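# Hook the hex nut from the spacers onto tape

## Task

Extract the hex nut from its spot among the spacers and leave it lying fully on the tape strip, with no part of it off the strip. The hook pick on the table (orange-brown handle, hooked tip) may be used. Keep the upright spacers standing: every spacer that ends toppled or tilted counts against the result, though tipping some is preferable to leaving the nut trapped. The job fails if either gripper still holds the nut at the finish, so release it and pull the arms away; anything that stays put only because the robot supports it is not counted as done.

## Robot and tools

Robot: two six-joint arms named left_arm and right_arm, each ending in a parallel two-finger gripper. Their root links sit in the scene frame at left_arm (-0.023, +0.305, 0) m, quat_wxyz (+0.995, 0, 0, +0.096) and right_arm (+0.063, -0.384, 0) m, quat_wxyz (+0.998, 0, 0, +0.070). The scene frame has its origin on the tabletop midway between the arms, +x pointing out across the table, +y toward left_arm, +z up. The arm names are labels, not image sides.

execute_actions takes "actions", a list holding zero or one item, plus optional "pictures" (true/false; images come by default). An empty list sends nothing and just reports the state. A motion item is {"rows": [...], "steps": n} with n from 1 to 15 (default 15); each control step lasts 1/30 s. Every row covers one step; if rows run out, the final row keeps being applied. A wait item is {"steps": n} with n up to 300 and no rows; it counts steps since the previous result, including thinking time. A refused call moves nothing.

Each row is a single flat list of 14 numbers covering both arms, always all 14 even if one arm is idle: left_arm waist, shoulder, elbow, forearm roll, wrist pitch, wrist roll, gripper opening, then the same seven for right_arm. The six joint values are absolute target angles in radians, the same quantities printed on the Joint positions line, not offsets. Stated ranges per arm: waist -6.283 to 6.283, shoulder -2.304 to 2.304, elbow -4.224 to 0.061, forearm roll -6.283 to 6.283, wrist pitch -2.164 to 2.164, wrist roll -6.283 to 6.283. A target more than 0.010 rad beyond a range end, and further out than the last reported angle, gets the call refused; true ends may differ by up to 0.010 rad. A target past the real end is clipped there, and the result may say "joint sent to its limit" (possibly about a prior action still running). The opening is an absolute value from -1 (closed) to +1 (fully open, about 0.084 m between pads).

Motion limits: targets move at most 3.14 rad/s with about 0.16 s of ramp-up, and all joints of an arm slow together. Per step the target stays within 0.623 rad of the measured angle, and if the commanded pose would shift the gripper more than 70 mm from where it is, the whole arm's targets are pulled back. So big moves need several calls. Between calls the arms keep heading to the last row sent until they have nearly stopped or a step is HELD.

Gripper geometry: fingers point along the gripper's +z axis and close along its y axis. end_effector_position is the pad midpoint when closed, roughly 2 cm short of the fingertips; closing pushes the tips about 10 mm further along +z. To keep a grip, command an opening well under grip_measured; the bigger the gap, the harder the squeeze (around 24 N per pad for parts up to about 6 cm wide). Returning exactly grip_measured still presses lightly. Fast closing can hit harder.

Results: the state line lists for each arm end_effector_position (m), end_effector_quat_wxyz and velocities (m/s, rad/s) in the scene frame; the printed hand position can be off, more so at long reach. Joint positions and Joint velocities give each arm's joints in column order (rad, rad/s) then finger gap (m, m/s). grip_measured is the measured opening on the command scale. Joint torques are total drive outputs with per-arm offset, scale and noise, nonzero even in free air. "joint command not followed" means a clearance check altered or blocked joint targets on some steps; HELD marks steps where the row was partly or wholly not sent. MOTOR HOT warns from 65 °C; at 80 °C an OVER-TEMPERATURE FAULT brakes that arm until cool. A TORQUE FAULT happens when contact torque hits a joint load limit (N m: waist 55.8, shoulder 55.8, elbow 46.5, forearm roll 25.1, wrist pitch 17.6, wrist roll 17.6, held weight included): the arm backs that joint off, pauses 10 s and drops the rest of the call.

zoom_image: "camera" is one of cam_head_left, cam_head_right, cam_high, cam_low, cam_left_wrist, cam_right_wrist (all 504x504); "region" is [x0, y0, x1, y1] in pixels from the top-left, no larger than 504 by 504. It shows the latest picture in more detail. Wrist camera frame: +z forward, +x right in image, +y down.

read_manual returns only licence texts (section "licences") and moves nothing. finished_scene with "scene" set to the current scene number ends and grades that scene irreversibly; the result reports success. Replying without any tool call ends everything.

Avoid: arms colliding or pressing on each other (can end the scene), knocking anything off the table (failure), dropping, slamming or shoving hard, tipping spacers, and stopping with the nut in a gripper. Occasional outside tugs on held parts or nudges to loose objects may occur. Smooth, quick, low-effort motion is preferred; long holds heat motors.

Each tool is called after ">>>" as name([rows], argument=value, ...), one row to a line, values as JSON.

## Session

>>> execute_actions(actions=[])

Scene clock: 0.00 s of 4417.00 s.
left_arm: end_effector_position=(+0.6472, -0.2723, +0.2946) grip_measured=+1.00 end_effector_quat_wxyz=(+0.370, +0.732, -0.474, +0.319) end_effector_velocity=(-0.000, -0.000, -0.001) end_effector_angular_velocity=(+0.001, +0.000, -0.001) | right_arm: end_effector_position=(+0.1387, -0.7071, +0.1045) grip_measured=+1.00 end_effector_quat_wxyz=(+0.266, +0.198, +0.919, -0.213) end_effector_velocity=(-0.000, -0.001, +0.000) end_effector_angular_velocity=(-0.002, +0.000, +0.001)
Joint positions: left_arm=[-0.715 -0.965 -1.825 -1.489 -0.743  1.768  0.084] | right_arm=[-1.825 -0.307 -0.159  2.453 -0.805 -0.611  0.084]
Joint velocities: left_arm=[-0.001 -0.001 -0.001  0.001 -0.     0.     0.   ] | right_arm=[-0.     0.    -0.002 -0.001  0.    -0.    -0.   ]
Joint torques (N m, as the arm reports them, + toward a larger angle): no reading
Motor temperatures (°C, as the motors report them): left_arm=[31 32 33 33 37 34] | right_arm=[31 29 32 33 36 38]

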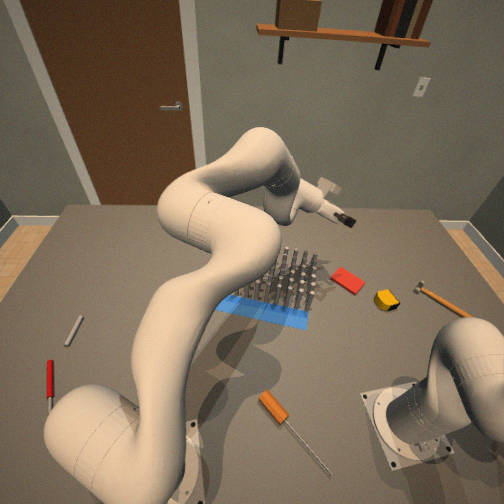

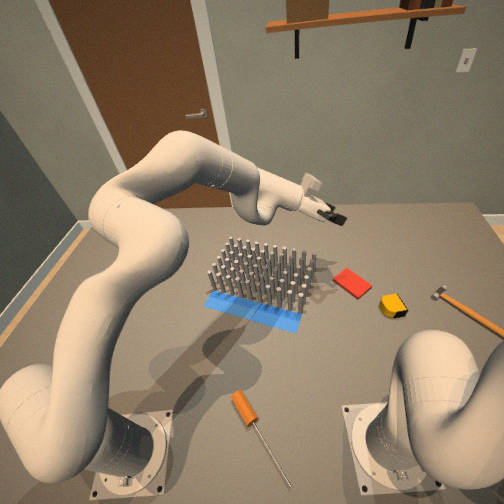

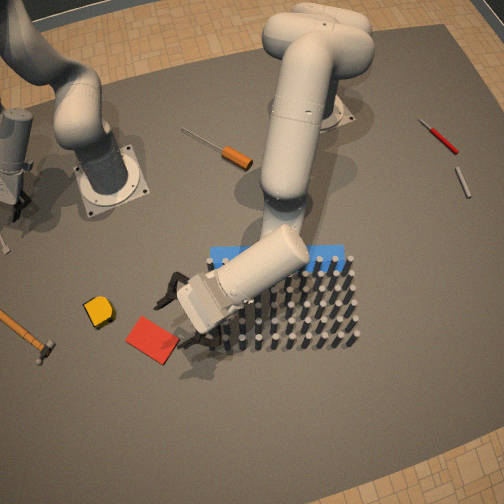

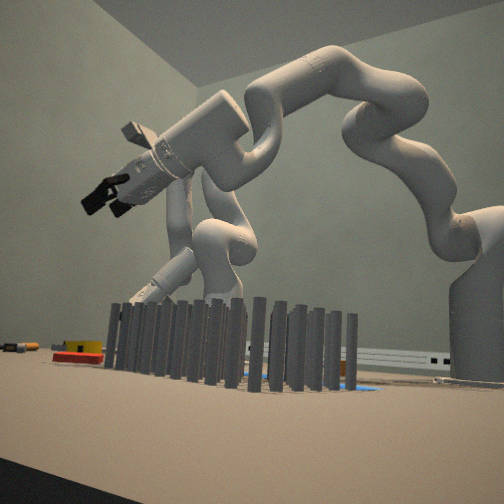

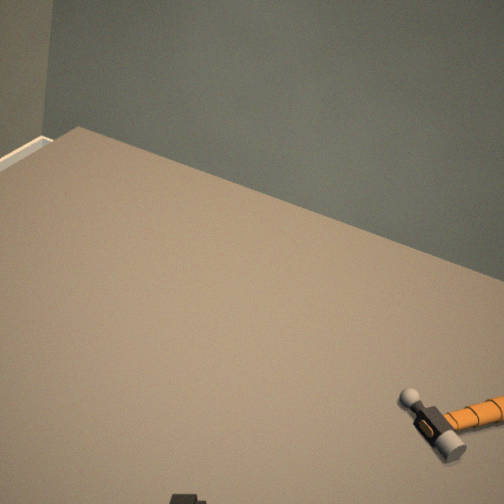

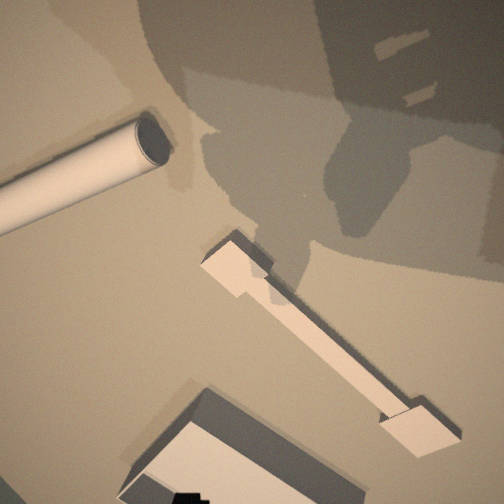

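>>> execute_actions([
  {"rows": [
[-0.7627, -0.6242, -1.5039, 0, -0.8797, 0, 1, 1.3215, 0.0384, -0.7123, 0, -0.7507, -2.435, 1]
], "steps": 15},
], pictures=false)

>>> execute_actions([
  {"steps": 60},
])

Scene clock: 2.87 s of 4417.00 s.
left_arm: end_effector_position=(+0.5072, -0.1641, +0.2952) grip_measured=+1.00 end_effector_quat_wxyz=(+0.240, +0.835, -0.491, +0.055) end_effector_velocity=(-0.102, +0.448, -0.125) end_effector_angular_velocity=(+2.032, +0.227, +0.485) | right_arm: end_effector_position=(+0.3126, -0.7783, +0.2325) grip_measured=+1.00 end_effector_quat_wxyz=(+0.294, -0.337, +0.826, -0.342) end_effector_velocity=(+0.450, +0.093, +0.262) end_effector_angular_velocity=(-1.397, +0.409, +2.241)
Joint positions: left_arm=[-0.755 -0.682 -1.559 -0.659 -0.857  0.936  0.084] | right_arm=[-1.471 -0.149 -0.413  2.098 -0.781 -0.965  0.084]
Joint velocities: left_arm=[-0.049  0.359  0.345  2.553 -0.145 -2.544 -0.   ] | right_arm=[ 0.88   0.289 -0.46  -0.881  0.046 -0.877 -0.   ]
Joint torques (N m, as the arm reports them, + toward a larger angle): left_arm=[  0.71  49.86 -21.83   0.93   0.18   0.2 ] | right_arm=[ -1.11  21.73 -17.74   2.4   -0.61  -0.18]
Motor temperatures (°C, as the motors report them): left_arm=[31 32 33 33 37 34] | right_arm=[31 29 32 33 36 38]
Steps of this call (steps 1 to 71: nothing new was sent; steps 72 to 86: all 15 steps of this action). Readings (joint positions):
72: left_arm=[-0.715 -0.965 -1.825 -1.489 -0.743 1.768] | right_arm=[-1.825 -0.307 -0.159 2.452 -0.805 -0.611]
73: left_arm=[-0.715 -0.962 -1.822 -1.483 -0.744 1.761] | right_arm=[-1.819 -0.305 -0.163 2.446 -0.804 -0.618]
75: left_arm=[-0.719 -0.932 -1.791 -1.425 -0.756 1.702] | right_arm=[-1.773 -0.279 -0.204 2.399 -0.799 -0.665]
79: left_arm=[-0.736 -0.814 -1.685 -1.189 -0.803 1.466] | right_arm=[-1.668 -0.226 -0.290 2.295 -0.792 -0.769]
86: the state above

Scene clock: 4.87 s of 4417.00 s.
left_arm: end_effector_position=(+0.5249, -0.0477, +0.2800) grip_measured=+1.00 end_effector_quat_wxyz=(+0.000, +0.959, -0.282, -0.000) end_effector_velocity=(-0.000, -0.001, +0.001) end_effector_angular_velocity=(-0.002, -0.001, -0.000) | right_arm: end_effector_position=(+0.2336, -0.0391, +0.2984) grip_measured=+1.00 end_effector_quat_wxyz=(-0.031, -0.122, +0.992, +0.020) end_effector_velocity=(-0.399, +0.197, +0.003) end_effector_angular_velocity=(-0.091, -0.223, +1.680)
Joint positions: left_arm=[-0.763 -0.624 -1.504  0.    -0.88   0.     0.084] | right_arm=[ 0.923  0.036 -0.709  0.108 -0.751 -2.401  0.084]
Joint velocities: left_arm=[-0.001  0.002 -0.    -0.001  0.     0.     0.   ] | right_arm=[ 1.31   0.007 -0.012 -0.354  0.001 -0.111 -0.   ]
Joint torques (N m, as the arm reports them, + toward a larger angle): left_arm=[ -1.42  56.52 -20.08   1.13  -0.53  -0.18] | right_arm=[ -7.26  22.82 -25.32   3.49   0.43  -0.07]
Motor temperatures (°C, as the motors report them): left_arm=[31 32 33 33 37 34] | right_arm=[31 29 32 33 36 38]
Steps of this call (steps 1 to 60: the robot went on to your last target). Readings (joint positions):
1: left_arm=[-0.756 -0.671 -1.548 -0.573 -0.861 0.850] | right_arm=[-1.441 -0.139 -0.428 2.069 -0.779 -0.995]
2: left_arm=[-0.757 -0.662 -1.540 -0.486 -0.865 0.763] | right_arm=[-1.411 -0.130 -0.443 2.039 -0.778 -1.024]
4: left_arm=[-0.759 -0.648 -1.526 -0.316 -0.870 0.578] | right_arm=[-1.351 -0.113 -0.470 1.978 -0.775 -1.085]
8: left_arm=[-0.762 -0.630 -1.510 -0.081 -0.877 0.194] | right_arm=[-1.226 -0.083 -0.518 1.853 -0.770 -1.210]
60: the state above

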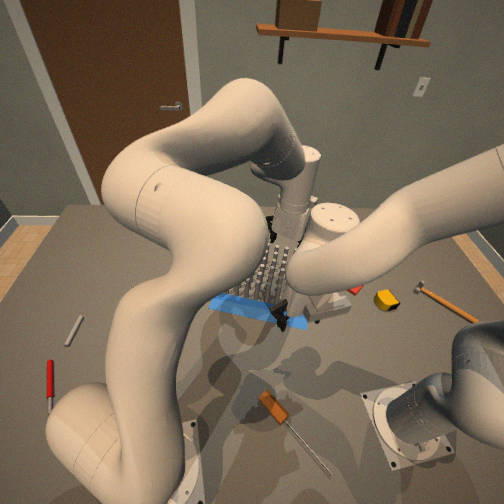

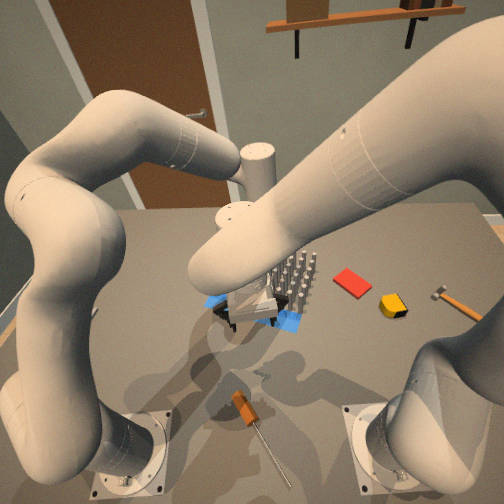

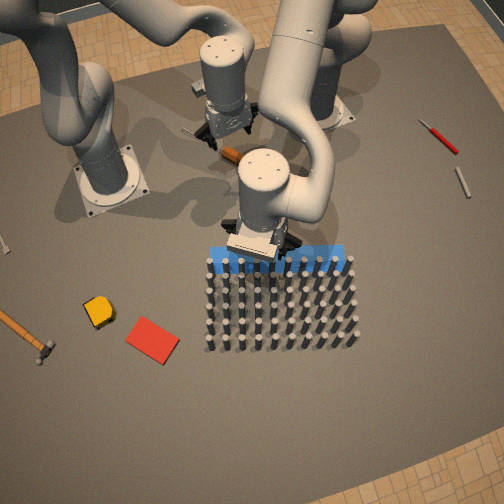

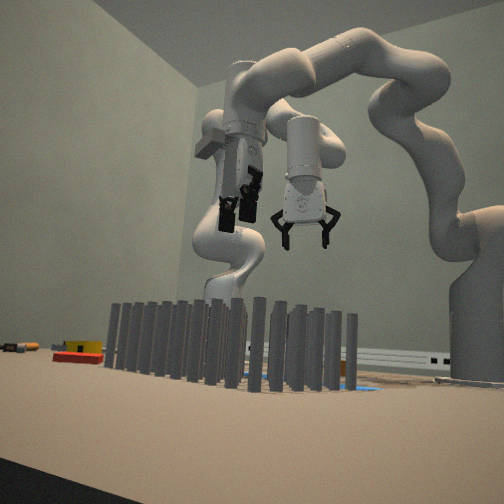

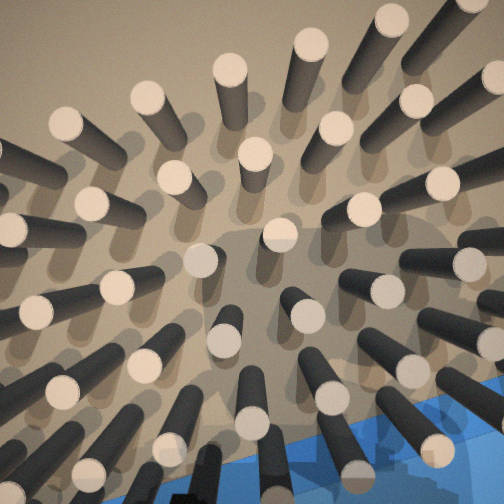

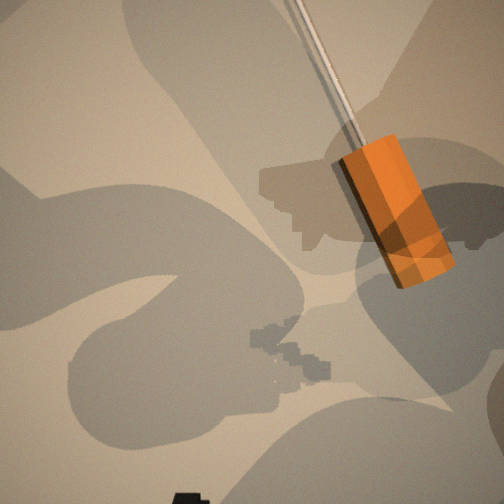

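>>> zoom_image(camera="cam_high", region=[190, 240, 380, 360])

Region (190, 240, 380, 360) of cam_high's 504x504 image, scaled by 2.653, with more detail than that image has; it fills the top 318 rows of this view, and the rest is white.

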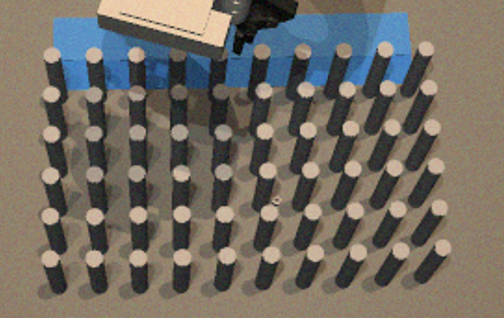

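>>> execute_actions([
  {"steps": 12},
])

Scene clock: 5.50 s of 4417.00 s.
left_arm: end_effector_position=(+0.5249, -0.0477, +0.2800) grip_measured=+1.00 end_effector_quat_wxyz=(+0.000, +0.959, -0.282, -0.000) end_effector_velocity=(+0.000, -0.000, +0.001) end_effector_angular_velocity=(-0.001, -0.001, +0.001) | right_arm: end_effector_position=(+0.1049, -0.0007, +0.3000) grip_measured=+1.00 end_effector_quat_wxyz=(-0.000, -0.368, +0.930, -0.000) end_effector_velocity=(-0.003, +0.000, -0.000) end_effector_angular_velocity=(-0.001, -0.000, +0.008)
Joint positions: left_arm=[-0.763 -0.624 -1.504 -0.    -0.88   0.     0.084] | right_arm=[ 1.32   0.038 -0.712  0.    -0.751 -2.435  0.084]
Joint velocities: left_arm=[ 0.     0.    -0.001 -0.    -0.    -0.    -0.   ] | right_arm=[ 0.007 -0.     0.    -0.001 -0.    -0.    -0.   ]
Joint torques (N m, as the arm reports them, + toward a larger angle): left_arm=[ -1.42  53.22 -20.28   0.59  -0.2    0.27] | right_arm=[ -5.96  21.32 -25.89   2.46   0.62  -0.04]
Motor temperatures (°C, as the motors report them): left_arm=[31 32 33 33 37 34] | right_arm=[31 29 32 33 36 38]
Steps of this call (steps 1 to 19: the robot went on to your last target). Readings (joint positions):
1: left_arm=[-0.763 -0.624 -1.504 0.000 -0.880 -0.000] | right_arm=[0.967 0.036 -0.709 0.096 -0.751 -2.405]
2: left_arm=[-0.763 -0.624 -1.504 -0.000 -0.880 0.000] | right_arm=[1.011 0.037 -0.709 0.084 -0.751 -2.409]
4: left_arm=[-0.763 -0.624 -1.504 0.000 -0.880 0.000] | right_arm=[1.098 0.037 -0.710 0.061 -0.751 -2.416]
8: left_arm=[-0.763 -0.624 -1.504 0.000 -0.880 0.000] | right_arm=[1.266 0.038 -0.712 0.015 -0.751 -2.430]
19: the state above

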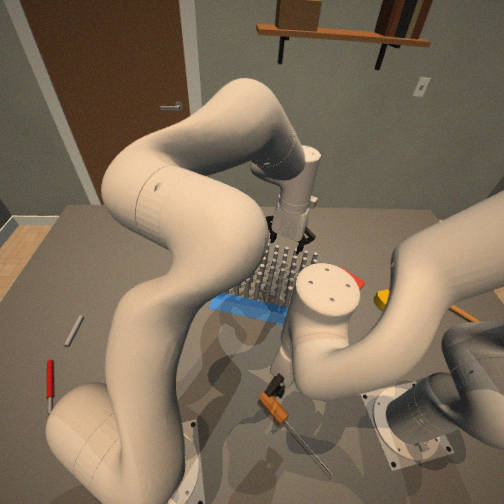

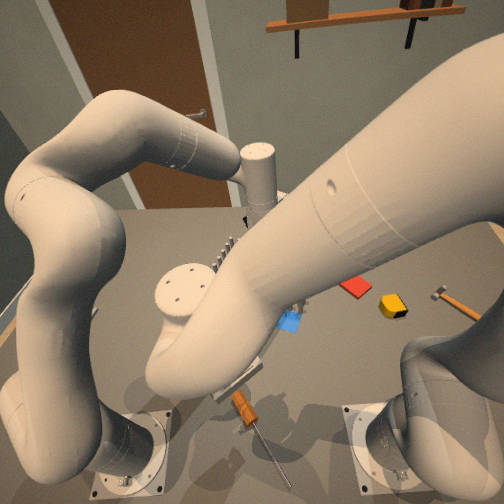

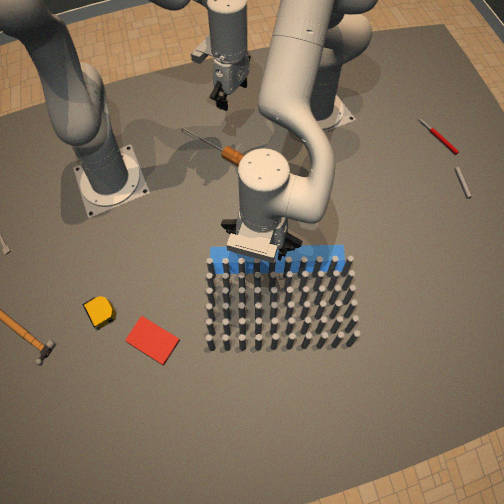

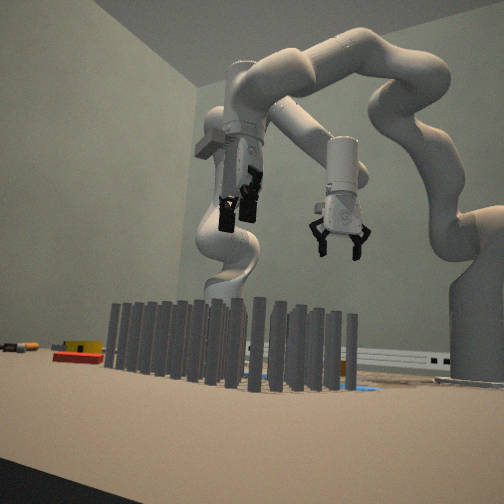

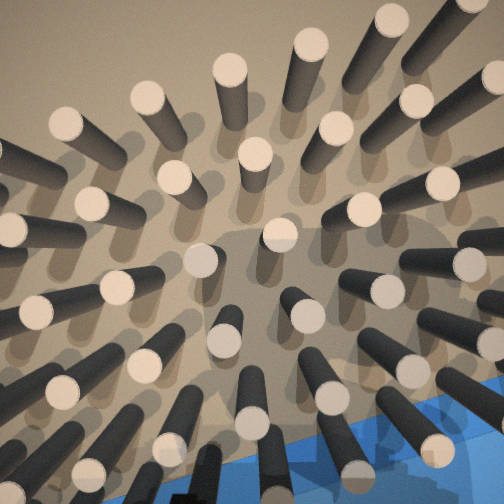

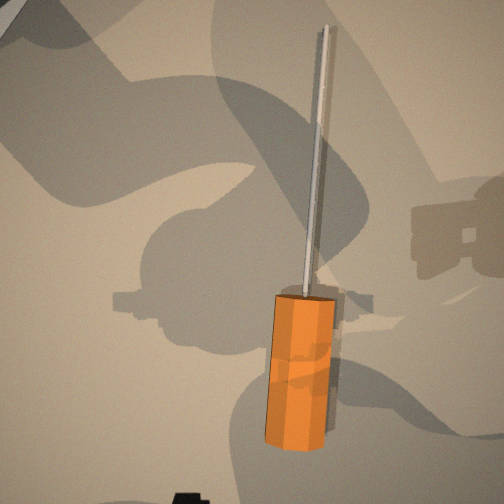

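>>> execute_actions([
  {"rows": [
[-0.6559, -0.5831, -1.4411, 0, -0.8580, 0, 1, 1.3044, -0.3861, -0.6153, 0, -0.2292, -2.3737, 1]
], "steps": 15},
], pictures=false)

>>> execute_actions([
  {"rows": [
[-0.6559, -0.5831, -1.4411, 0, -0.8580, 0, 1, 1.3044, -0.3861, -0.6153, 0, -0.2292, -2.3737, 1],
[-0.6559, -0.5831, -1.4411, 0, -0.8580, 0, 1, 1.3044, -0.3861, -0.6153, 0, -0.2292, -2.3737, 1],
[-0.6559, -0.5831, -1.4411, 0, -0.8580, 0, 1, 1.3044, -0.3861, -0.6153, 0, -0.2292, -2.3737, 1],
[-0.6559, -0.5831, -1.4411, 0, -0.8580, 0, 1, 1.3044, -0.5936, -0.6447, 0, -0.0511, -2.3737, 1]
], "steps": 15},
], pictures=true)

Scene clock: 8.73 s of 4417.00 s.
left_arm: end_effector_position=(+0.5442, +0.0196, +0.2799) grip_measured=+1.00 end_effector_quat_wxyz=(+0.000, +0.973, -0.231, -0.000) end_effector_velocity=(+0.000, +0.003, -0.000) end_effector_angular_velocity=(+0.000, +0.001, +0.006) | right_arm: end_effector_position=(+0.1113, +0.0038, +0.1101) grip_measured=+1.00 end_effector_quat_wxyz=(-0.001, -0.334, +0.942, -0.002) end_effector_velocity=(-0.001, -0.076, -0.243) end_effector_angular_velocity=(-0.075, +0.009, -0.090)
Joint positions: left_arm=[-0.657 -0.583 -1.441 -0.    -0.858  0.     0.084] | right_arm=[ 1.305 -0.363 -0.62  -0.    -0.261 -2.377  0.084]
Joint velocities: left_arm=[ 0.005  0.002  0.003 -0.001  0.    -0.001 -0.   ] | right_arm=[-0.021 -0.531  0.138 -0.001  0.593  0.071 -0.   ]
Joint torques (N m, as the arm reports them, + toward a larger angle): left_arm=[ -2.02  55.42 -19.02   0.63  -0.32  -0.09] | right_arm=[ -6.48  82.97 -28.07   3.1   -0.09  -0.01]
Motor temperatures (°C, as the motors report them): left_arm=[31 32 33 33 37 34] | right_arm=[31 29 32 33 36 38]
Steps of this call (steps 1 to 15: the robot went on to your last target; steps 16 to 82: nothing new was sent; steps 83 to 97: all 15 steps of this action). Readings (joint positions):
83: left_arm=[-0.762 -0.624 -1.504 -0.000 -0.880 0.000] | right_arm=[1.321 0.038 -0.712 0.000 -0.750 -2.435]
84: left_arm=[-0.758 -0.622 -1.500 -0.000 -0.878 0.000] | right_arm=[1.321 0.034 -0.712 0.000 -0.744 -2.434]
86: left_arm=[-0.713 -0.604 -1.472 -0.000 -0.868 0.000] | right_arm=[1.320 -0.008 -0.703 0.000 -0.686 -2.427]
90: left_arm=[-0.658 -0.584 -1.443 0.000 -0.859 -0.000] | right_arm=[1.314 -0.146 -0.670 0.000 -0.523 -2.408]
97: the state above

Scene clock: 9.23 s of 4417.00 s.
left_arm: end_effector_position=(+0.5444, +0.0202, +0.2800) grip_measured=+1.00 end_effector_quat_wxyz=(+0.000, +0.973, -0.230, -0.000) end_effector_velocity=(+0.000, -0.000, -0.000) end_effector_angular_velocity=(-0.000, +0.000, +0.002) | right_arm: end_effector_position=(+0.1117, +0.0033, +0.0259) grip_measured=+1.00 end_effector_quat_wxyz=(+0.000, -0.332, +0.943, +0.000) end_effector_velocity=(+0.002, +0.012, +0.002) end_effector_angular_velocity=(+0.032, -0.004, +0.000)
Joint positions: left_arm=[-0.656 -0.583 -1.441 -0.    -0.858  0.     0.084] | right_arm=[ 1.304 -0.591 -0.645 -0.    -0.052 -2.374  0.084]
Joint velocities: left_arm=[-0.    -0.001 -0.    -0.001  0.    -0.001 -0.   ] | right_arm=[-0.    -0.    -0.011  0.     0.022 -0.     0.   ]
Joint torques (N m, as the arm reports them, + toward a larger angle): left_arm=[ -1.43  55.26 -19.06   0.69  -0.22   0.07] | right_arm=[ -7.13  37.68 -12.11   2.52   0.55  -0.07]
Motor temperatures (°C, as the motors report them): left_arm=[31 32 33 33 37 34] | right_arm=[31 29 32 33 36 38]
Steps of this call (steps 1 to 15: all 15 steps of this action). Readings (joint positions):
1: left_arm=[-0.657 -0.583 -1.441 -0.000 -0.858 0.000] | right_arm=[1.305 -0.376 -0.616 -0.000 -0.247 -2.376]
2: left_arm=[-0.657 -0.583 -1.441 -0.000 -0.858 0.000] | right_arm=[1.305 -0.381 -0.615 -0.000 -0.239 -2.375]
4: left_arm=[-0.656 -0.583 -1.441 -0.000 -0.858 0.000] | right_arm=[1.305 -0.384 -0.616 -0.000 -0.232 -2.374]
8: left_arm=[-0.656 -0.583 -1.441 -0.000 -0.858 0.000] | right_arm=[1.304 -0.489 -0.636 0.000 -0.135 -2.374]
15: the state above

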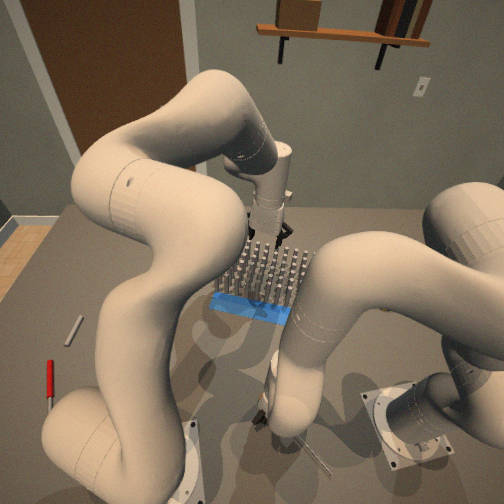

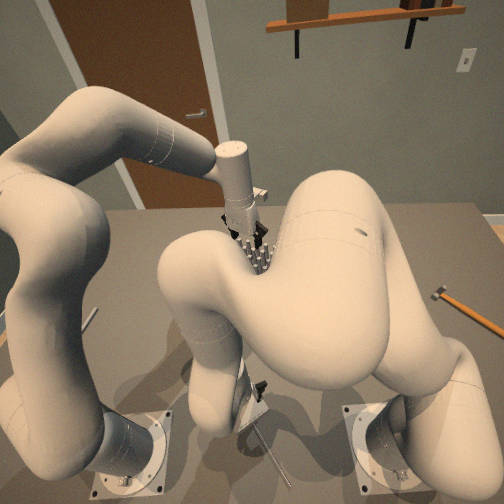

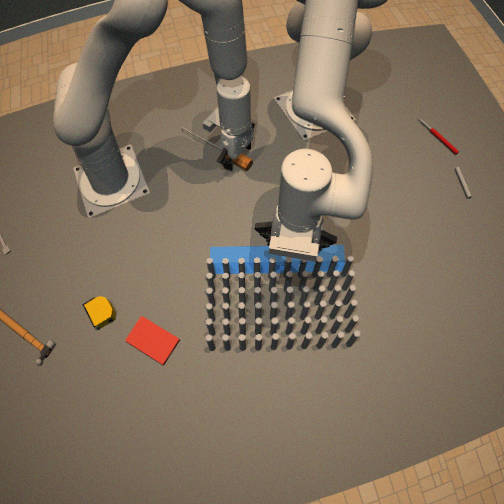

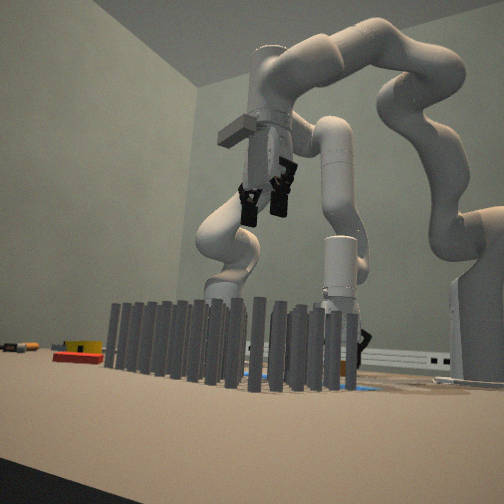

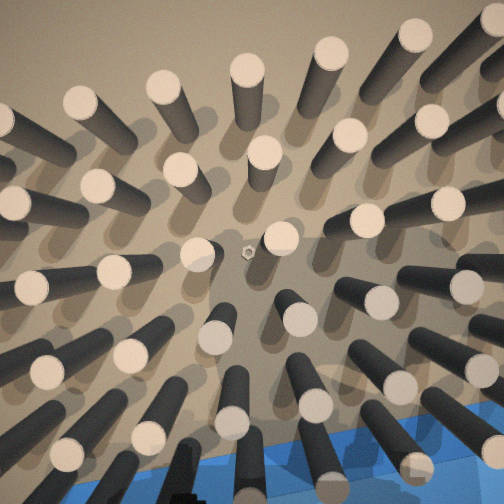

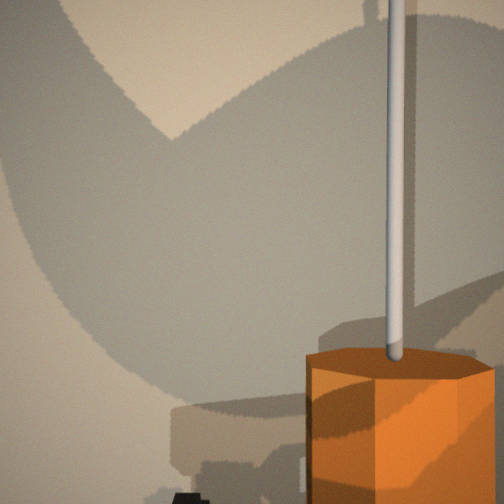

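>>> execute_actions([
  {"rows": [
[-0.6559, -0.5831, -1.4411, 0, -0.8580, 0, 1, 1.3044, -0.5936, -0.6447, 0, -0.0511, -2.3737, 0.6],
[-0.6559, -0.5831, -1.4411, 0, -0.8580, 0, 1, 1.3044, -0.5936, -0.6447, 0, -0.0511, -2.3737, 0.3],
[-0.6559, -0.5831, -1.4411, 0, -0.8580, 0, 1, 1.3044, -0.5936, -0.6447, 0, -0.0511, -2.3737, 0.0],
[-0.6559, -0.5831, -1.4411, 0, -0.8580, 0, 1, 1.3044, -0.5936, -0.6447, 0, -0.0511, -2.3737, -0.3],
[-0.6559, -0.5831, -1.4411, 0, -0.8580, 0, 1, 1.3044, -0.5936, -0.6447, 0, -0.0511, -2.3737, -0.7],
[-0.6559, -0.5831, -1.4411, 0, -0.8580, 0, 1, 1.3044, -0.5936, -0.6447, 0, -0.0511, -2.3737, -1]
], "steps": 13},
], pictures=false)

>>> zoom_image(camera="cam_left_wrist", region=[130, 180, 380, 500])

Scene clock: 10.73 s of 4417.00 s.
left_arm: end_effector_position=(+0.5444, +0.0202, +0.2800) grip_measured=+1.00 end_effector_quat_wxyz=(+0.000, +0.973, -0.230, -0.000) end_effector_velocity=(-0.000, +0.000, -0.001) end_effector_angular_velocity=(+0.001, +0.001, -0.002) | right_arm: end_effector_position=(+0.1116, +0.0030, +0.0250) grip_measured=-0.19 end_effector_quat_wxyz=(+0.000, -0.332, +0.943, +0.000) end_effector_velocity=(+0.000, +0.001, +0.000) end_effector_angular_velocity=(+0.001, -0.000, -0.000)
Joint positions: left_arm=[-0.656 -0.583 -1.441  0.    -0.858 -0.     0.084] | right_arm=[ 1.304 -0.594 -0.645 -0.    -0.051 -2.374  0.036]
Joint velocities: left_arm=[-0.    -0.001  0.001  0.001 -0.     0.001 -0.   ] | right_arm=[-0.    -0.    -0.001 -0.001 -0.     0.001  0.   ]
Joint torques (N m, as the arm reports them, + toward a larger angle): left_arm=[ -1.61  54.51 -20.35   1.3   -0.55   0.13] | right_arm=[ -7.22  39.44 -12.78   2.62   0.6    0.03]
Motor temperatures (°C, as the motors report them): left_arm=[31 32 33 33 37 34] | right_arm=[31 29 32 33 36 38]
Steps of this call (steps 1 to 15: the robot went on to your last target; steps 16 to 32: nothing new was sent; steps 33 to 45: all 13 steps of this action). Readings (joint positions):
33: left_arm=[-0.656 -0.583 -1.441 0.000 -0.858 -0.000] | right_arm=[1.304 -0.594 -0.645 -0.000 -0.051 -2.374]
34: left_arm=[-0.656 -0.583 -1.441 -0.000 -0.858 0.000] | right_arm=[1.304 -0.594 -0.645 0.000 -0.051 -2.374]
36: left_arm=[-0.656 -0.583 -1.441 -0.000 -0.858 0.000] | right_arm=[1.304 -0.594 -0.645 -0.000 -0.051 -2.374]
40: left_arm=[-0.656 -0.583 -1.441 0.000 -0.858 0.000] | right_arm=[1.304 -0.594 -0.645 -0.000 -0.051 -2.374]
45: the state above

Region (130, 180, 380, 500) of cam_left_wrist's 504x504 image, scaled by 1.575, with more detail than that image has; it fills the left 394 columns of this view, and the rest is white.

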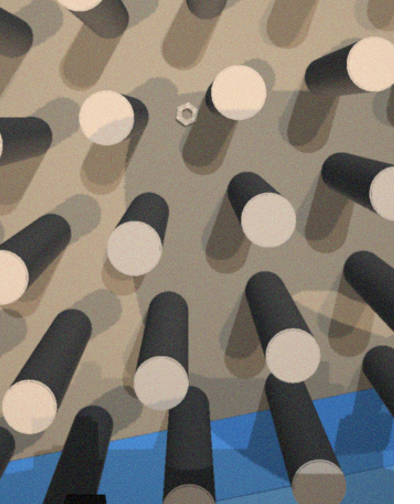

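>>> execute_actions([
  {"rows": [
[-0.6559, -0.5831, -1.4411, 0, -0.8580, 0, 1, 1.3044, -0.3861, -0.6153, 0, -0.2292, -2.3737, -1]
], "steps": 10},
], pictures=false)

>>> execute_actions([
  {"rows": [
[-0.6559, -0.5831, -1.4411, 0, -0.8580, 0, 1, 1.0286, -0.5962, -1.0341, 0, -0.4379, -4.8605, -1]
], "steps": 15},
], pictures=false)

>>> execute_actions([
  {"steps": 25},
], pictures=false)

>>> execute_actions([
  {"rows": [
[-0.6559, -0.5831, -1.4411, 0, -0.8580, 0, 1, 1.0286, -0.7304, -1.0474, 0, -0.3170, -4.8605, -1]
], "steps": 15},
], pictures=true)

Scene clock: 17.30 s of 4417.00 s.
left_arm: end_effector_position=(+0.5444, +0.0202, +0.2800) grip_measured=+1.00 end_effector_quat_wxyz=(+0.000, +0.973, -0.230, -0.000) end_effector_velocity=(-0.000, +0.000, -0.001) end_effector_angular_velocity=(-0.000, +0.001, +0.002) | right_arm: end_effector_position=(+0.1117, +0.0040, +0.0993) grip_measured=-0.19 end_effector_quat_wxyz=(+0.001, -0.332, +0.943, +0.001) end_effector_velocity=(-0.004, -0.034, +0.001) end_effector_angular_velocity=(-0.085, +0.011, +0.001)
Joint positions: left_arm=[-0.656 -0.583 -1.441  0.    -0.858  0.     0.084] | right_arm=[ 1.304 -0.389 -0.617  0.    -0.225 -2.374  0.036]
Joint velocities: left_arm=[ 0.    -0.001  0.    -0.001 -0.    -0.001  0.   ] | right_arm=[-0.     0.026  0.036 -0.001 -0.075 -0.    -0.   ]
Joint torques (N m, as the arm reports them, + toward a larger angle): left_arm=[ -0.14  52.93 -18.75   0.89  -0.53  -0.16] | right_arm=[ -6.35  26.85 -17.71   2.92   0.66  -0.08]
Motor temperatures (°C, as the motors report them): left_arm=[31 32 33 33 37 34] | right_arm=[31 29 32 33 36 38]
Steps of this call (steps 1 to 15: the robot went on to your last target; steps 16 to 90: nothing new was sent; then 3.23 s passed at rest; steps 91 to 100: all 10 steps of this action). Readings (joint positions):
91: left_arm=[-0.656 -0.583 -1.441 -0.000 -0.858 0.000] | right_arm=[1.304 -0.593 -0.645 0.000 -0.051 -2.374]
92: left_arm=[-0.656 -0.583 -1.441 0.000 -0.858 -0.000] | right_arm=[1.304 -0.589 -0.643 0.000 -0.057 -2.374]
94: left_arm=[-0.656 -0.583 -1.441 -0.000 -0.858 0.000] | right_arm=[1.304 -0.536 -0.634 -0.000 -0.107 -2.374]
98: left_arm=[-0.656 -0.583 -1.441 0.000 -0.858 0.000] | right_arm=[1.304 -0.397 -0.620 0.000 -0.215 -2.374]
100: the state above

Scene clock: 17.80 s of 4417.00 s.
left_arm: end_effector_position=(+0.5444, +0.0202, +0.2800) grip_measured=+1.00 end_effector_quat_wxyz=(+0.000, +0.973, -0.230, -0.000) end_effector_velocity=(-0.000, -0.000, +0.001) end_effector_angular_velocity=(-0.002, -0.000, +0.001) | right_arm: end_effector_position=(+0.2433, +0.0977, +0.1163) grip_measured=-0.19 end_effector_quat_wxyz=(-0.000, -0.602, +0.798, -0.000) end_effector_velocity=(+0.252, +0.112, +0.033) end_effector_angular_velocity=(+0.012, -0.004, +2.644)
Joint positions: left_arm=[-0.656 -0.583 -1.441  0.    -0.858 -0.     0.084] | right_arm=[ 1.071 -0.565 -0.969  0.    -0.404 -3.223  0.036]
Joint velocities: left_arm=[ 0.     0.001 -0.    -0.003  0.     0.001  0.   ] | right_arm=[-0.383 -0.278 -0.575 -0.    -0.285 -3.026 -0.   ]
Joint torques (N m, as the arm reports them, + toward a larger angle): left_arm=[ -1.29  53.71 -19.56   1.17  -0.32  -0.09] | right_arm=[  1.69  54.09 -17.2    2.73   0.52  -0.64]
Motor temperatures (°C, as the motors report them): left_arm=[31 32 33 33 37 34] | right_arm=[31 29 32 33 36 38]
Steps of this call (steps 1 to 15: all 15 steps of this action). Readings (joint positions):
1: left_arm=[-0.656 -0.583 -1.441 0.000 -0.858 -0.000] | right_arm=[1.304 -0.389 -0.616 -0.000 -0.227 -2.374]
2: left_arm=[-0.656 -0.583 -1.441 0.000 -0.858 0.000] | right_arm=[1.302 -0.391 -0.619 -0.000 -0.231 -2.381]
4: left_arm=[-0.656 -0.583 -1.441 0.000 -0.858 0.000] | right_arm=[1.278 -0.412 -0.656 -0.000 -0.252 -2.440]
8: left_arm=[-0.656 -0.583 -1.441 0.000 -0.858 0.000] | right_arm=[1.191 -0.477 -0.788 0.000 -0.314 -2.657]
15: the state above

Scene clock: 18.63 s of 4417.00 s.
left_arm: end_effector_position=(+0.5444, +0.0202, +0.2800) grip_measured=+1.00 end_effector_quat_wxyz=(+0.000, +0.973, -0.230, -0.000) end_effector_velocity=(-0.000, -0.001, +0.000) end_effector_angular_velocity=(+0.000, -0.001, -0.001) | right_arm: end_effector_position=(+0.2720, +0.1092, +0.1200) grip_measured=-0.19 end_effector_quat_wxyz=(+0.000, +0.992, -0.127, -0.000) end_effector_velocity=(-0.000, -0.001, -0.000) end_effector_angular_velocity=(-0.001, +0.001, +0.007)
Joint positions: left_arm=[-0.656 -0.583 -1.441 -0.    -0.858  0.     0.084] | right_arm=[ 1.029 -0.596 -1.034  0.    -0.438 -4.859  0.036]
Joint velocities: left_arm=[-0.001 -0.    -0.001  0.    -0.    -0.001 -0.   ] | right_arm=[-0.    -0.     0.001  0.    -0.    -0.008 -0.   ]
Joint torques (N m, as the arm reports them, + toward a larger angle): left_arm=[ -2.24  53.99 -19.64   1.19  -0.31   0.17] | right_arm=[ -6.28  50.1  -21.93   2.88   0.66   0.04]
Motor temperatures (°C, as the motors report them): left_arm=[31 32 33 33 37 34] | right_arm=[31 29 32 33 36 38]
Steps of this call (steps 1 to 25: the robot went on to your last target). Readings (joint positions):
1: left_arm=[-0.656 -0.583 -1.441 0.000 -0.858 -0.000] | right_arm=[1.060 -0.573 -0.986 0.000 -0.413 -3.325]
2: left_arm=[-0.656 -0.583 -1.441 -0.000 -0.858 0.000] | right_arm=[1.051 -0.580 -1.000 -0.000 -0.420 -3.428]
4: left_arm=[-0.656 -0.583 -1.441 -0.000 -0.858 0.000] | right_arm=[1.039 -0.588 -1.017 -0.000 -0.429 -3.637]
8: left_arm=[-0.656 -0.583 -1.441 -0.000 -0.858 0.000] | right_arm=[1.031 -0.594 -1.030 -0.000 -0.436 -4.055]
25: the state above

Scene clock: 19.13 s of 4417.00 s.
left_arm: end_effector_position=(+0.5444, +0.0202, +0.2800) grip_measured=+1.00 end_effector_quat_wxyz=(+0.000, +0.973, -0.230, -0.000) end_effector_velocity=(-0.000, -0.000, +0.000) end_effector_angular_velocity=(+0.001, -0.001, -0.002) | right_arm: end_effector_position=(+0.2722, +0.1098, +0.0528) grip_measured=-0.19 end_effector_quat_wxyz=(-0.001, +0.992, -0.126, +0.000) end_effector_velocity=(-0.002, -0.004, -0.005) end_effector_angular_velocity=(-0.010, +0.004, -0.000)
Joint positions: left_arm=[-0.656 -0.583 -1.441  0.    -0.858  0.     0.084] | right_arm=[ 1.029 -0.729 -1.048  0.    -0.317 -4.86   0.036]
Joint velocities: left_arm=[-0.001  0.001  0.     0.001  0.     0.    -0.   ] | right_arm=[-0.    -0.008  0.003 -0.     0.     0.    -0.   ]
Joint torques (N m, as the arm reports them, + toward a larger angle): left_arm=[ -2.94  53.45 -18.5    0.27  -0.2   -0.23] | right_arm=[ -5.23  51.43 -19.39   2.84   0.76  -0.1 ]
Motor temperatures (°C, as the motors report them): left_arm=[31 32 33 33 37 34] | right_arm=[31 29 32 33 36 38]
Steps of this call (steps 1 to 15: all 15 steps of this action). Readings (joint positions):
1: left_arm=[-0.656 -0.583 -1.441 0.000 -0.858 -0.000] | right_arm=[1.029 -0.596 -1.034 0.000 -0.438 -4.860]
2: left_arm=[-0.656 -0.583 -1.441 -0.000 -0.858 0.000] | right_arm=[1.029 -0.601 -1.035 0.000 -0.432 -4.860]
4: left_arm=[-0.656 -0.583 -1.441 0.000 -0.858 0.000] | right_arm=[1.029 -0.649 -1.043 0.000 -0.384 -4.860]
8: left_arm=[-0.656 -0.583 -1.441 -0.000 -0.858 0.000] | right_arm=[1.029 -0.729 -1.044 -0.000 -0.323 -4.860]
15: the state above

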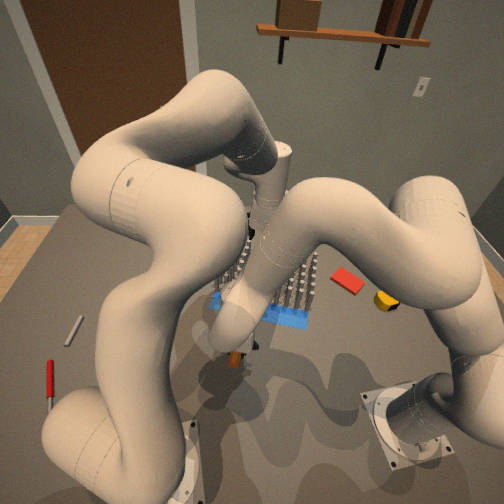

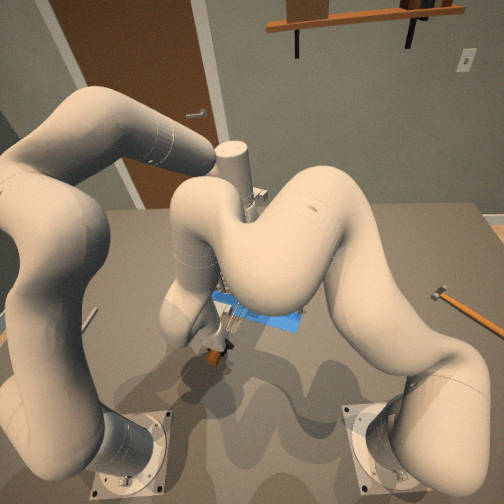

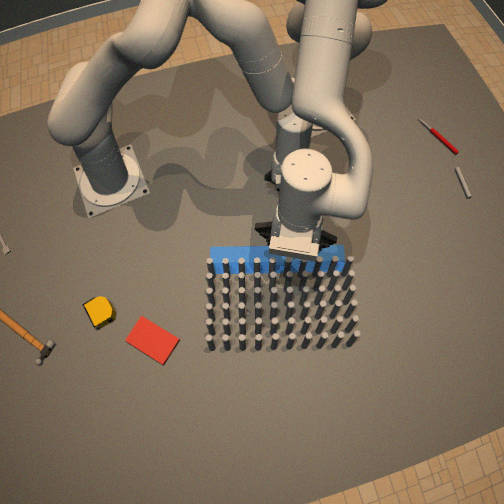

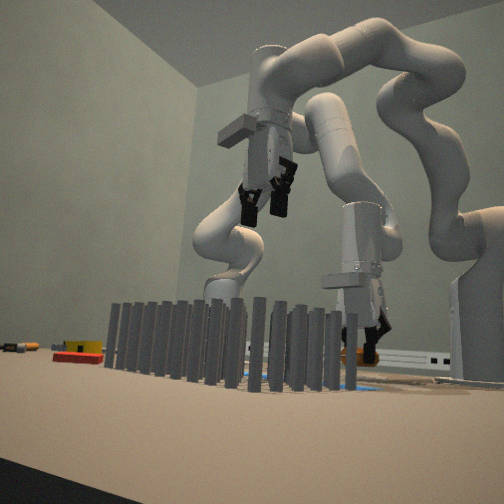

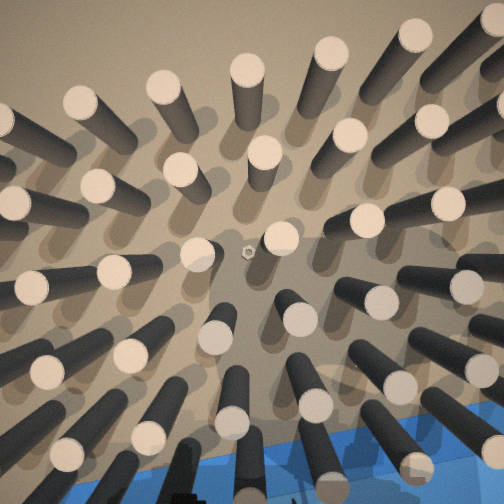

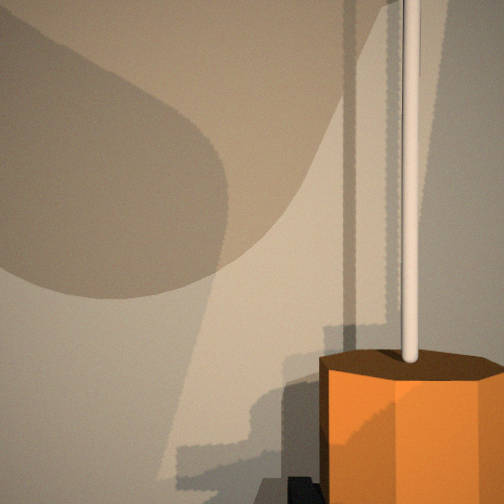

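>>> execute_actions([
  {"rows": [
[-0.6559, -0.5831, -1.4411, 0, -0.8580, 0, 1, 1.0195, -0.7319, -1.0502, 0, -0.3184, -4.8696, -1],
[-0.6559, -0.5831, -1.4411, 0, -0.8580, 0, 1, 1.0103, -0.7333, -1.0531, 0, -0.3197, -4.8788, -1],
[-0.6559, -0.5831, -1.4411, 0, -0.8580, 0, 1, 1.0012, -0.7348, -1.0559, 0, -0.3211, -4.8879, -1],
[-0.6559, -0.5831, -1.4411, 0, -0.8580, 0, 1, 0.9920, -0.7362, -1.0588, 0, -0.3225, -4.8971, -1],
[-0.6559, -0.5831, -1.4411, 0, -0.8580, 0, 1, 0.9829, -0.7377, -1.0616, 0, -0.3239, -4.9062, -1],
[-0.6559, -0.5831, -1.4411, 0, -0.8580, 0, 1, 0.9737, -0.7391, -1.0645, 0, -0.3252, -4.9154, -1],
[-0.6559, -0.5831, -1.4411, 0, -0.8580, 0, 1, 0.9646, -0.7406, -1.0673, 0, -0.3266, -4.9245, -1]
], "steps": 13},
], pictures=true)

Scene clock: 20.63 s of 4417.00 s.
left_arm: end_effector_position=(+0.5444, +0.0202, +0.2800) grip_measured=+1.00 end_effector_quat_wxyz=(+0.000, +0.973, -0.230, -0.000) end_effector_velocity=(+0.000, +0.001, -0.000) end_effector_angular_velocity=(+0.001, +0.000, +0.000) | right_arm: end_effector_position=(+0.3057, +0.1007, +0.0520) grip_measured=-0.19 end_effector_quat_wxyz=(-0.000, +0.992, -0.126, +0.000) end_effector_velocity=(+0.001, -0.001, -0.000) end_effector_angular_velocity=(-0.003, +0.001, +0.012)
Joint positions: left_arm=[-0.656 -0.583 -1.441  0.    -0.858 -0.     0.084] | right_arm=[ 0.965 -0.74  -1.067 -0.    -0.326 -4.924  0.036]
Joint velocities: left_arm=[ 0.002  0.     0.001  0.001  0.     0.001 -0.   ] | right_arm=[-0.002 -0.001 -0.002 -0.    -0.004 -0.015 -0.   ]
Joint torques (N m, as the arm reports them, + toward a larger angle): left_arm=[ -2.51  51.67 -18.82   1.66  -0.33  -0.1 ] | right_arm=[ -4.67  53.16 -19.35   2.73   0.7    0.  ]
Motor temperatures (°C, as the motors report them): left_arm=[31 32 33 33 37 34] | right_arm=[31 29 32 33 36 38]
Steps of this call (steps 1 to 15: the robot went on to your last target; steps 16 to 32: nothing new was sent; steps 33 to 45: all 13 steps of this action). Readings (joint positions):
33: left_arm=[-0.656 -0.583 -1.441 -0.000 -0.858 0.000] | right_arm=[1.028 -0.730 -1.047 0.000 -0.317 -4.861]
34: left_arm=[-0.656 -0.583 -1.441 0.000 -0.858 0.000] | right_arm=[1.027 -0.731 -1.048 0.000 -0.317 -4.863]
36: left_arm=[-0.656 -0.583 -1.441 0.000 -0.858 0.000] | right_arm=[1.015 -0.733 -1.052 0.000 -0.319 -4.875]
40: left_arm=[-0.656 -0.583 -1.441 0.000 -0.858 0.000] | right_arm=[0.980 -0.738 -1.062 -0.000 -0.324 -4.908]
45: the state above

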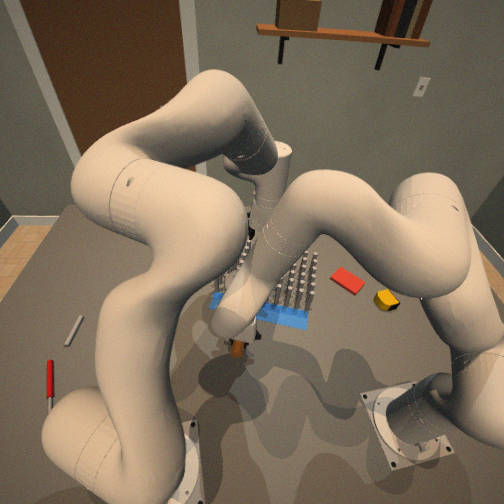

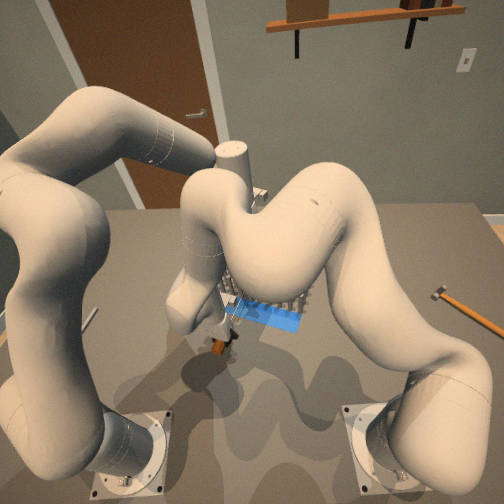

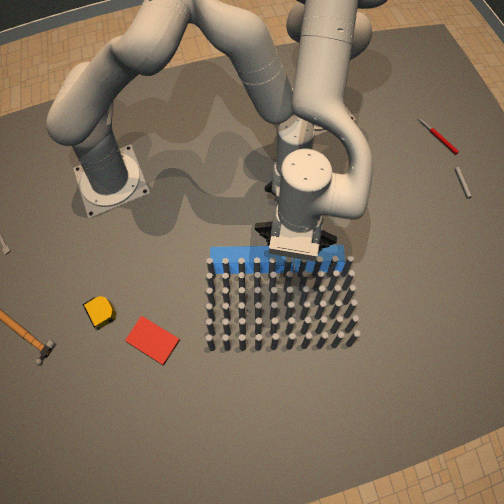

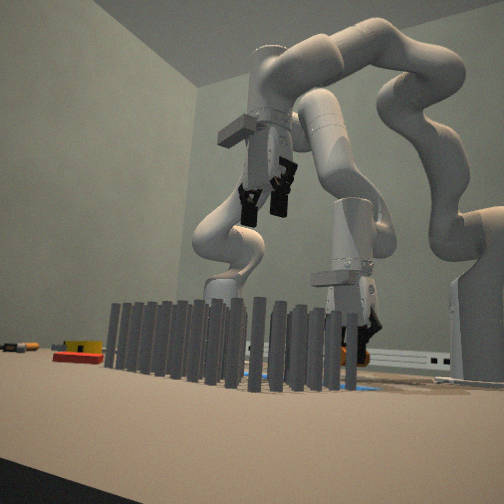

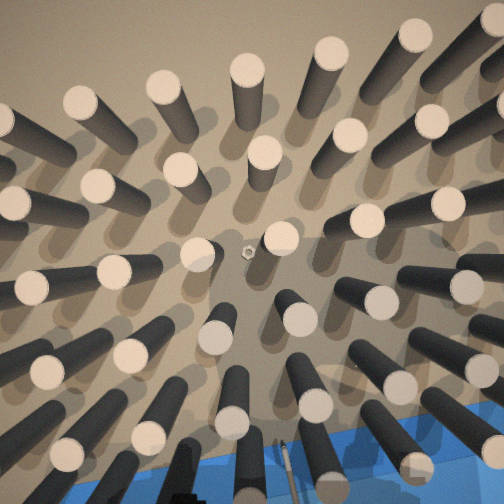

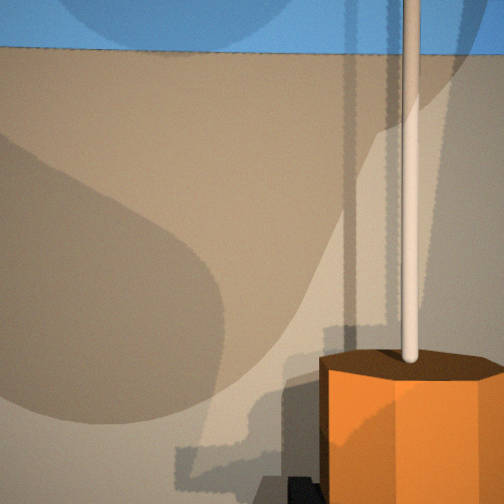

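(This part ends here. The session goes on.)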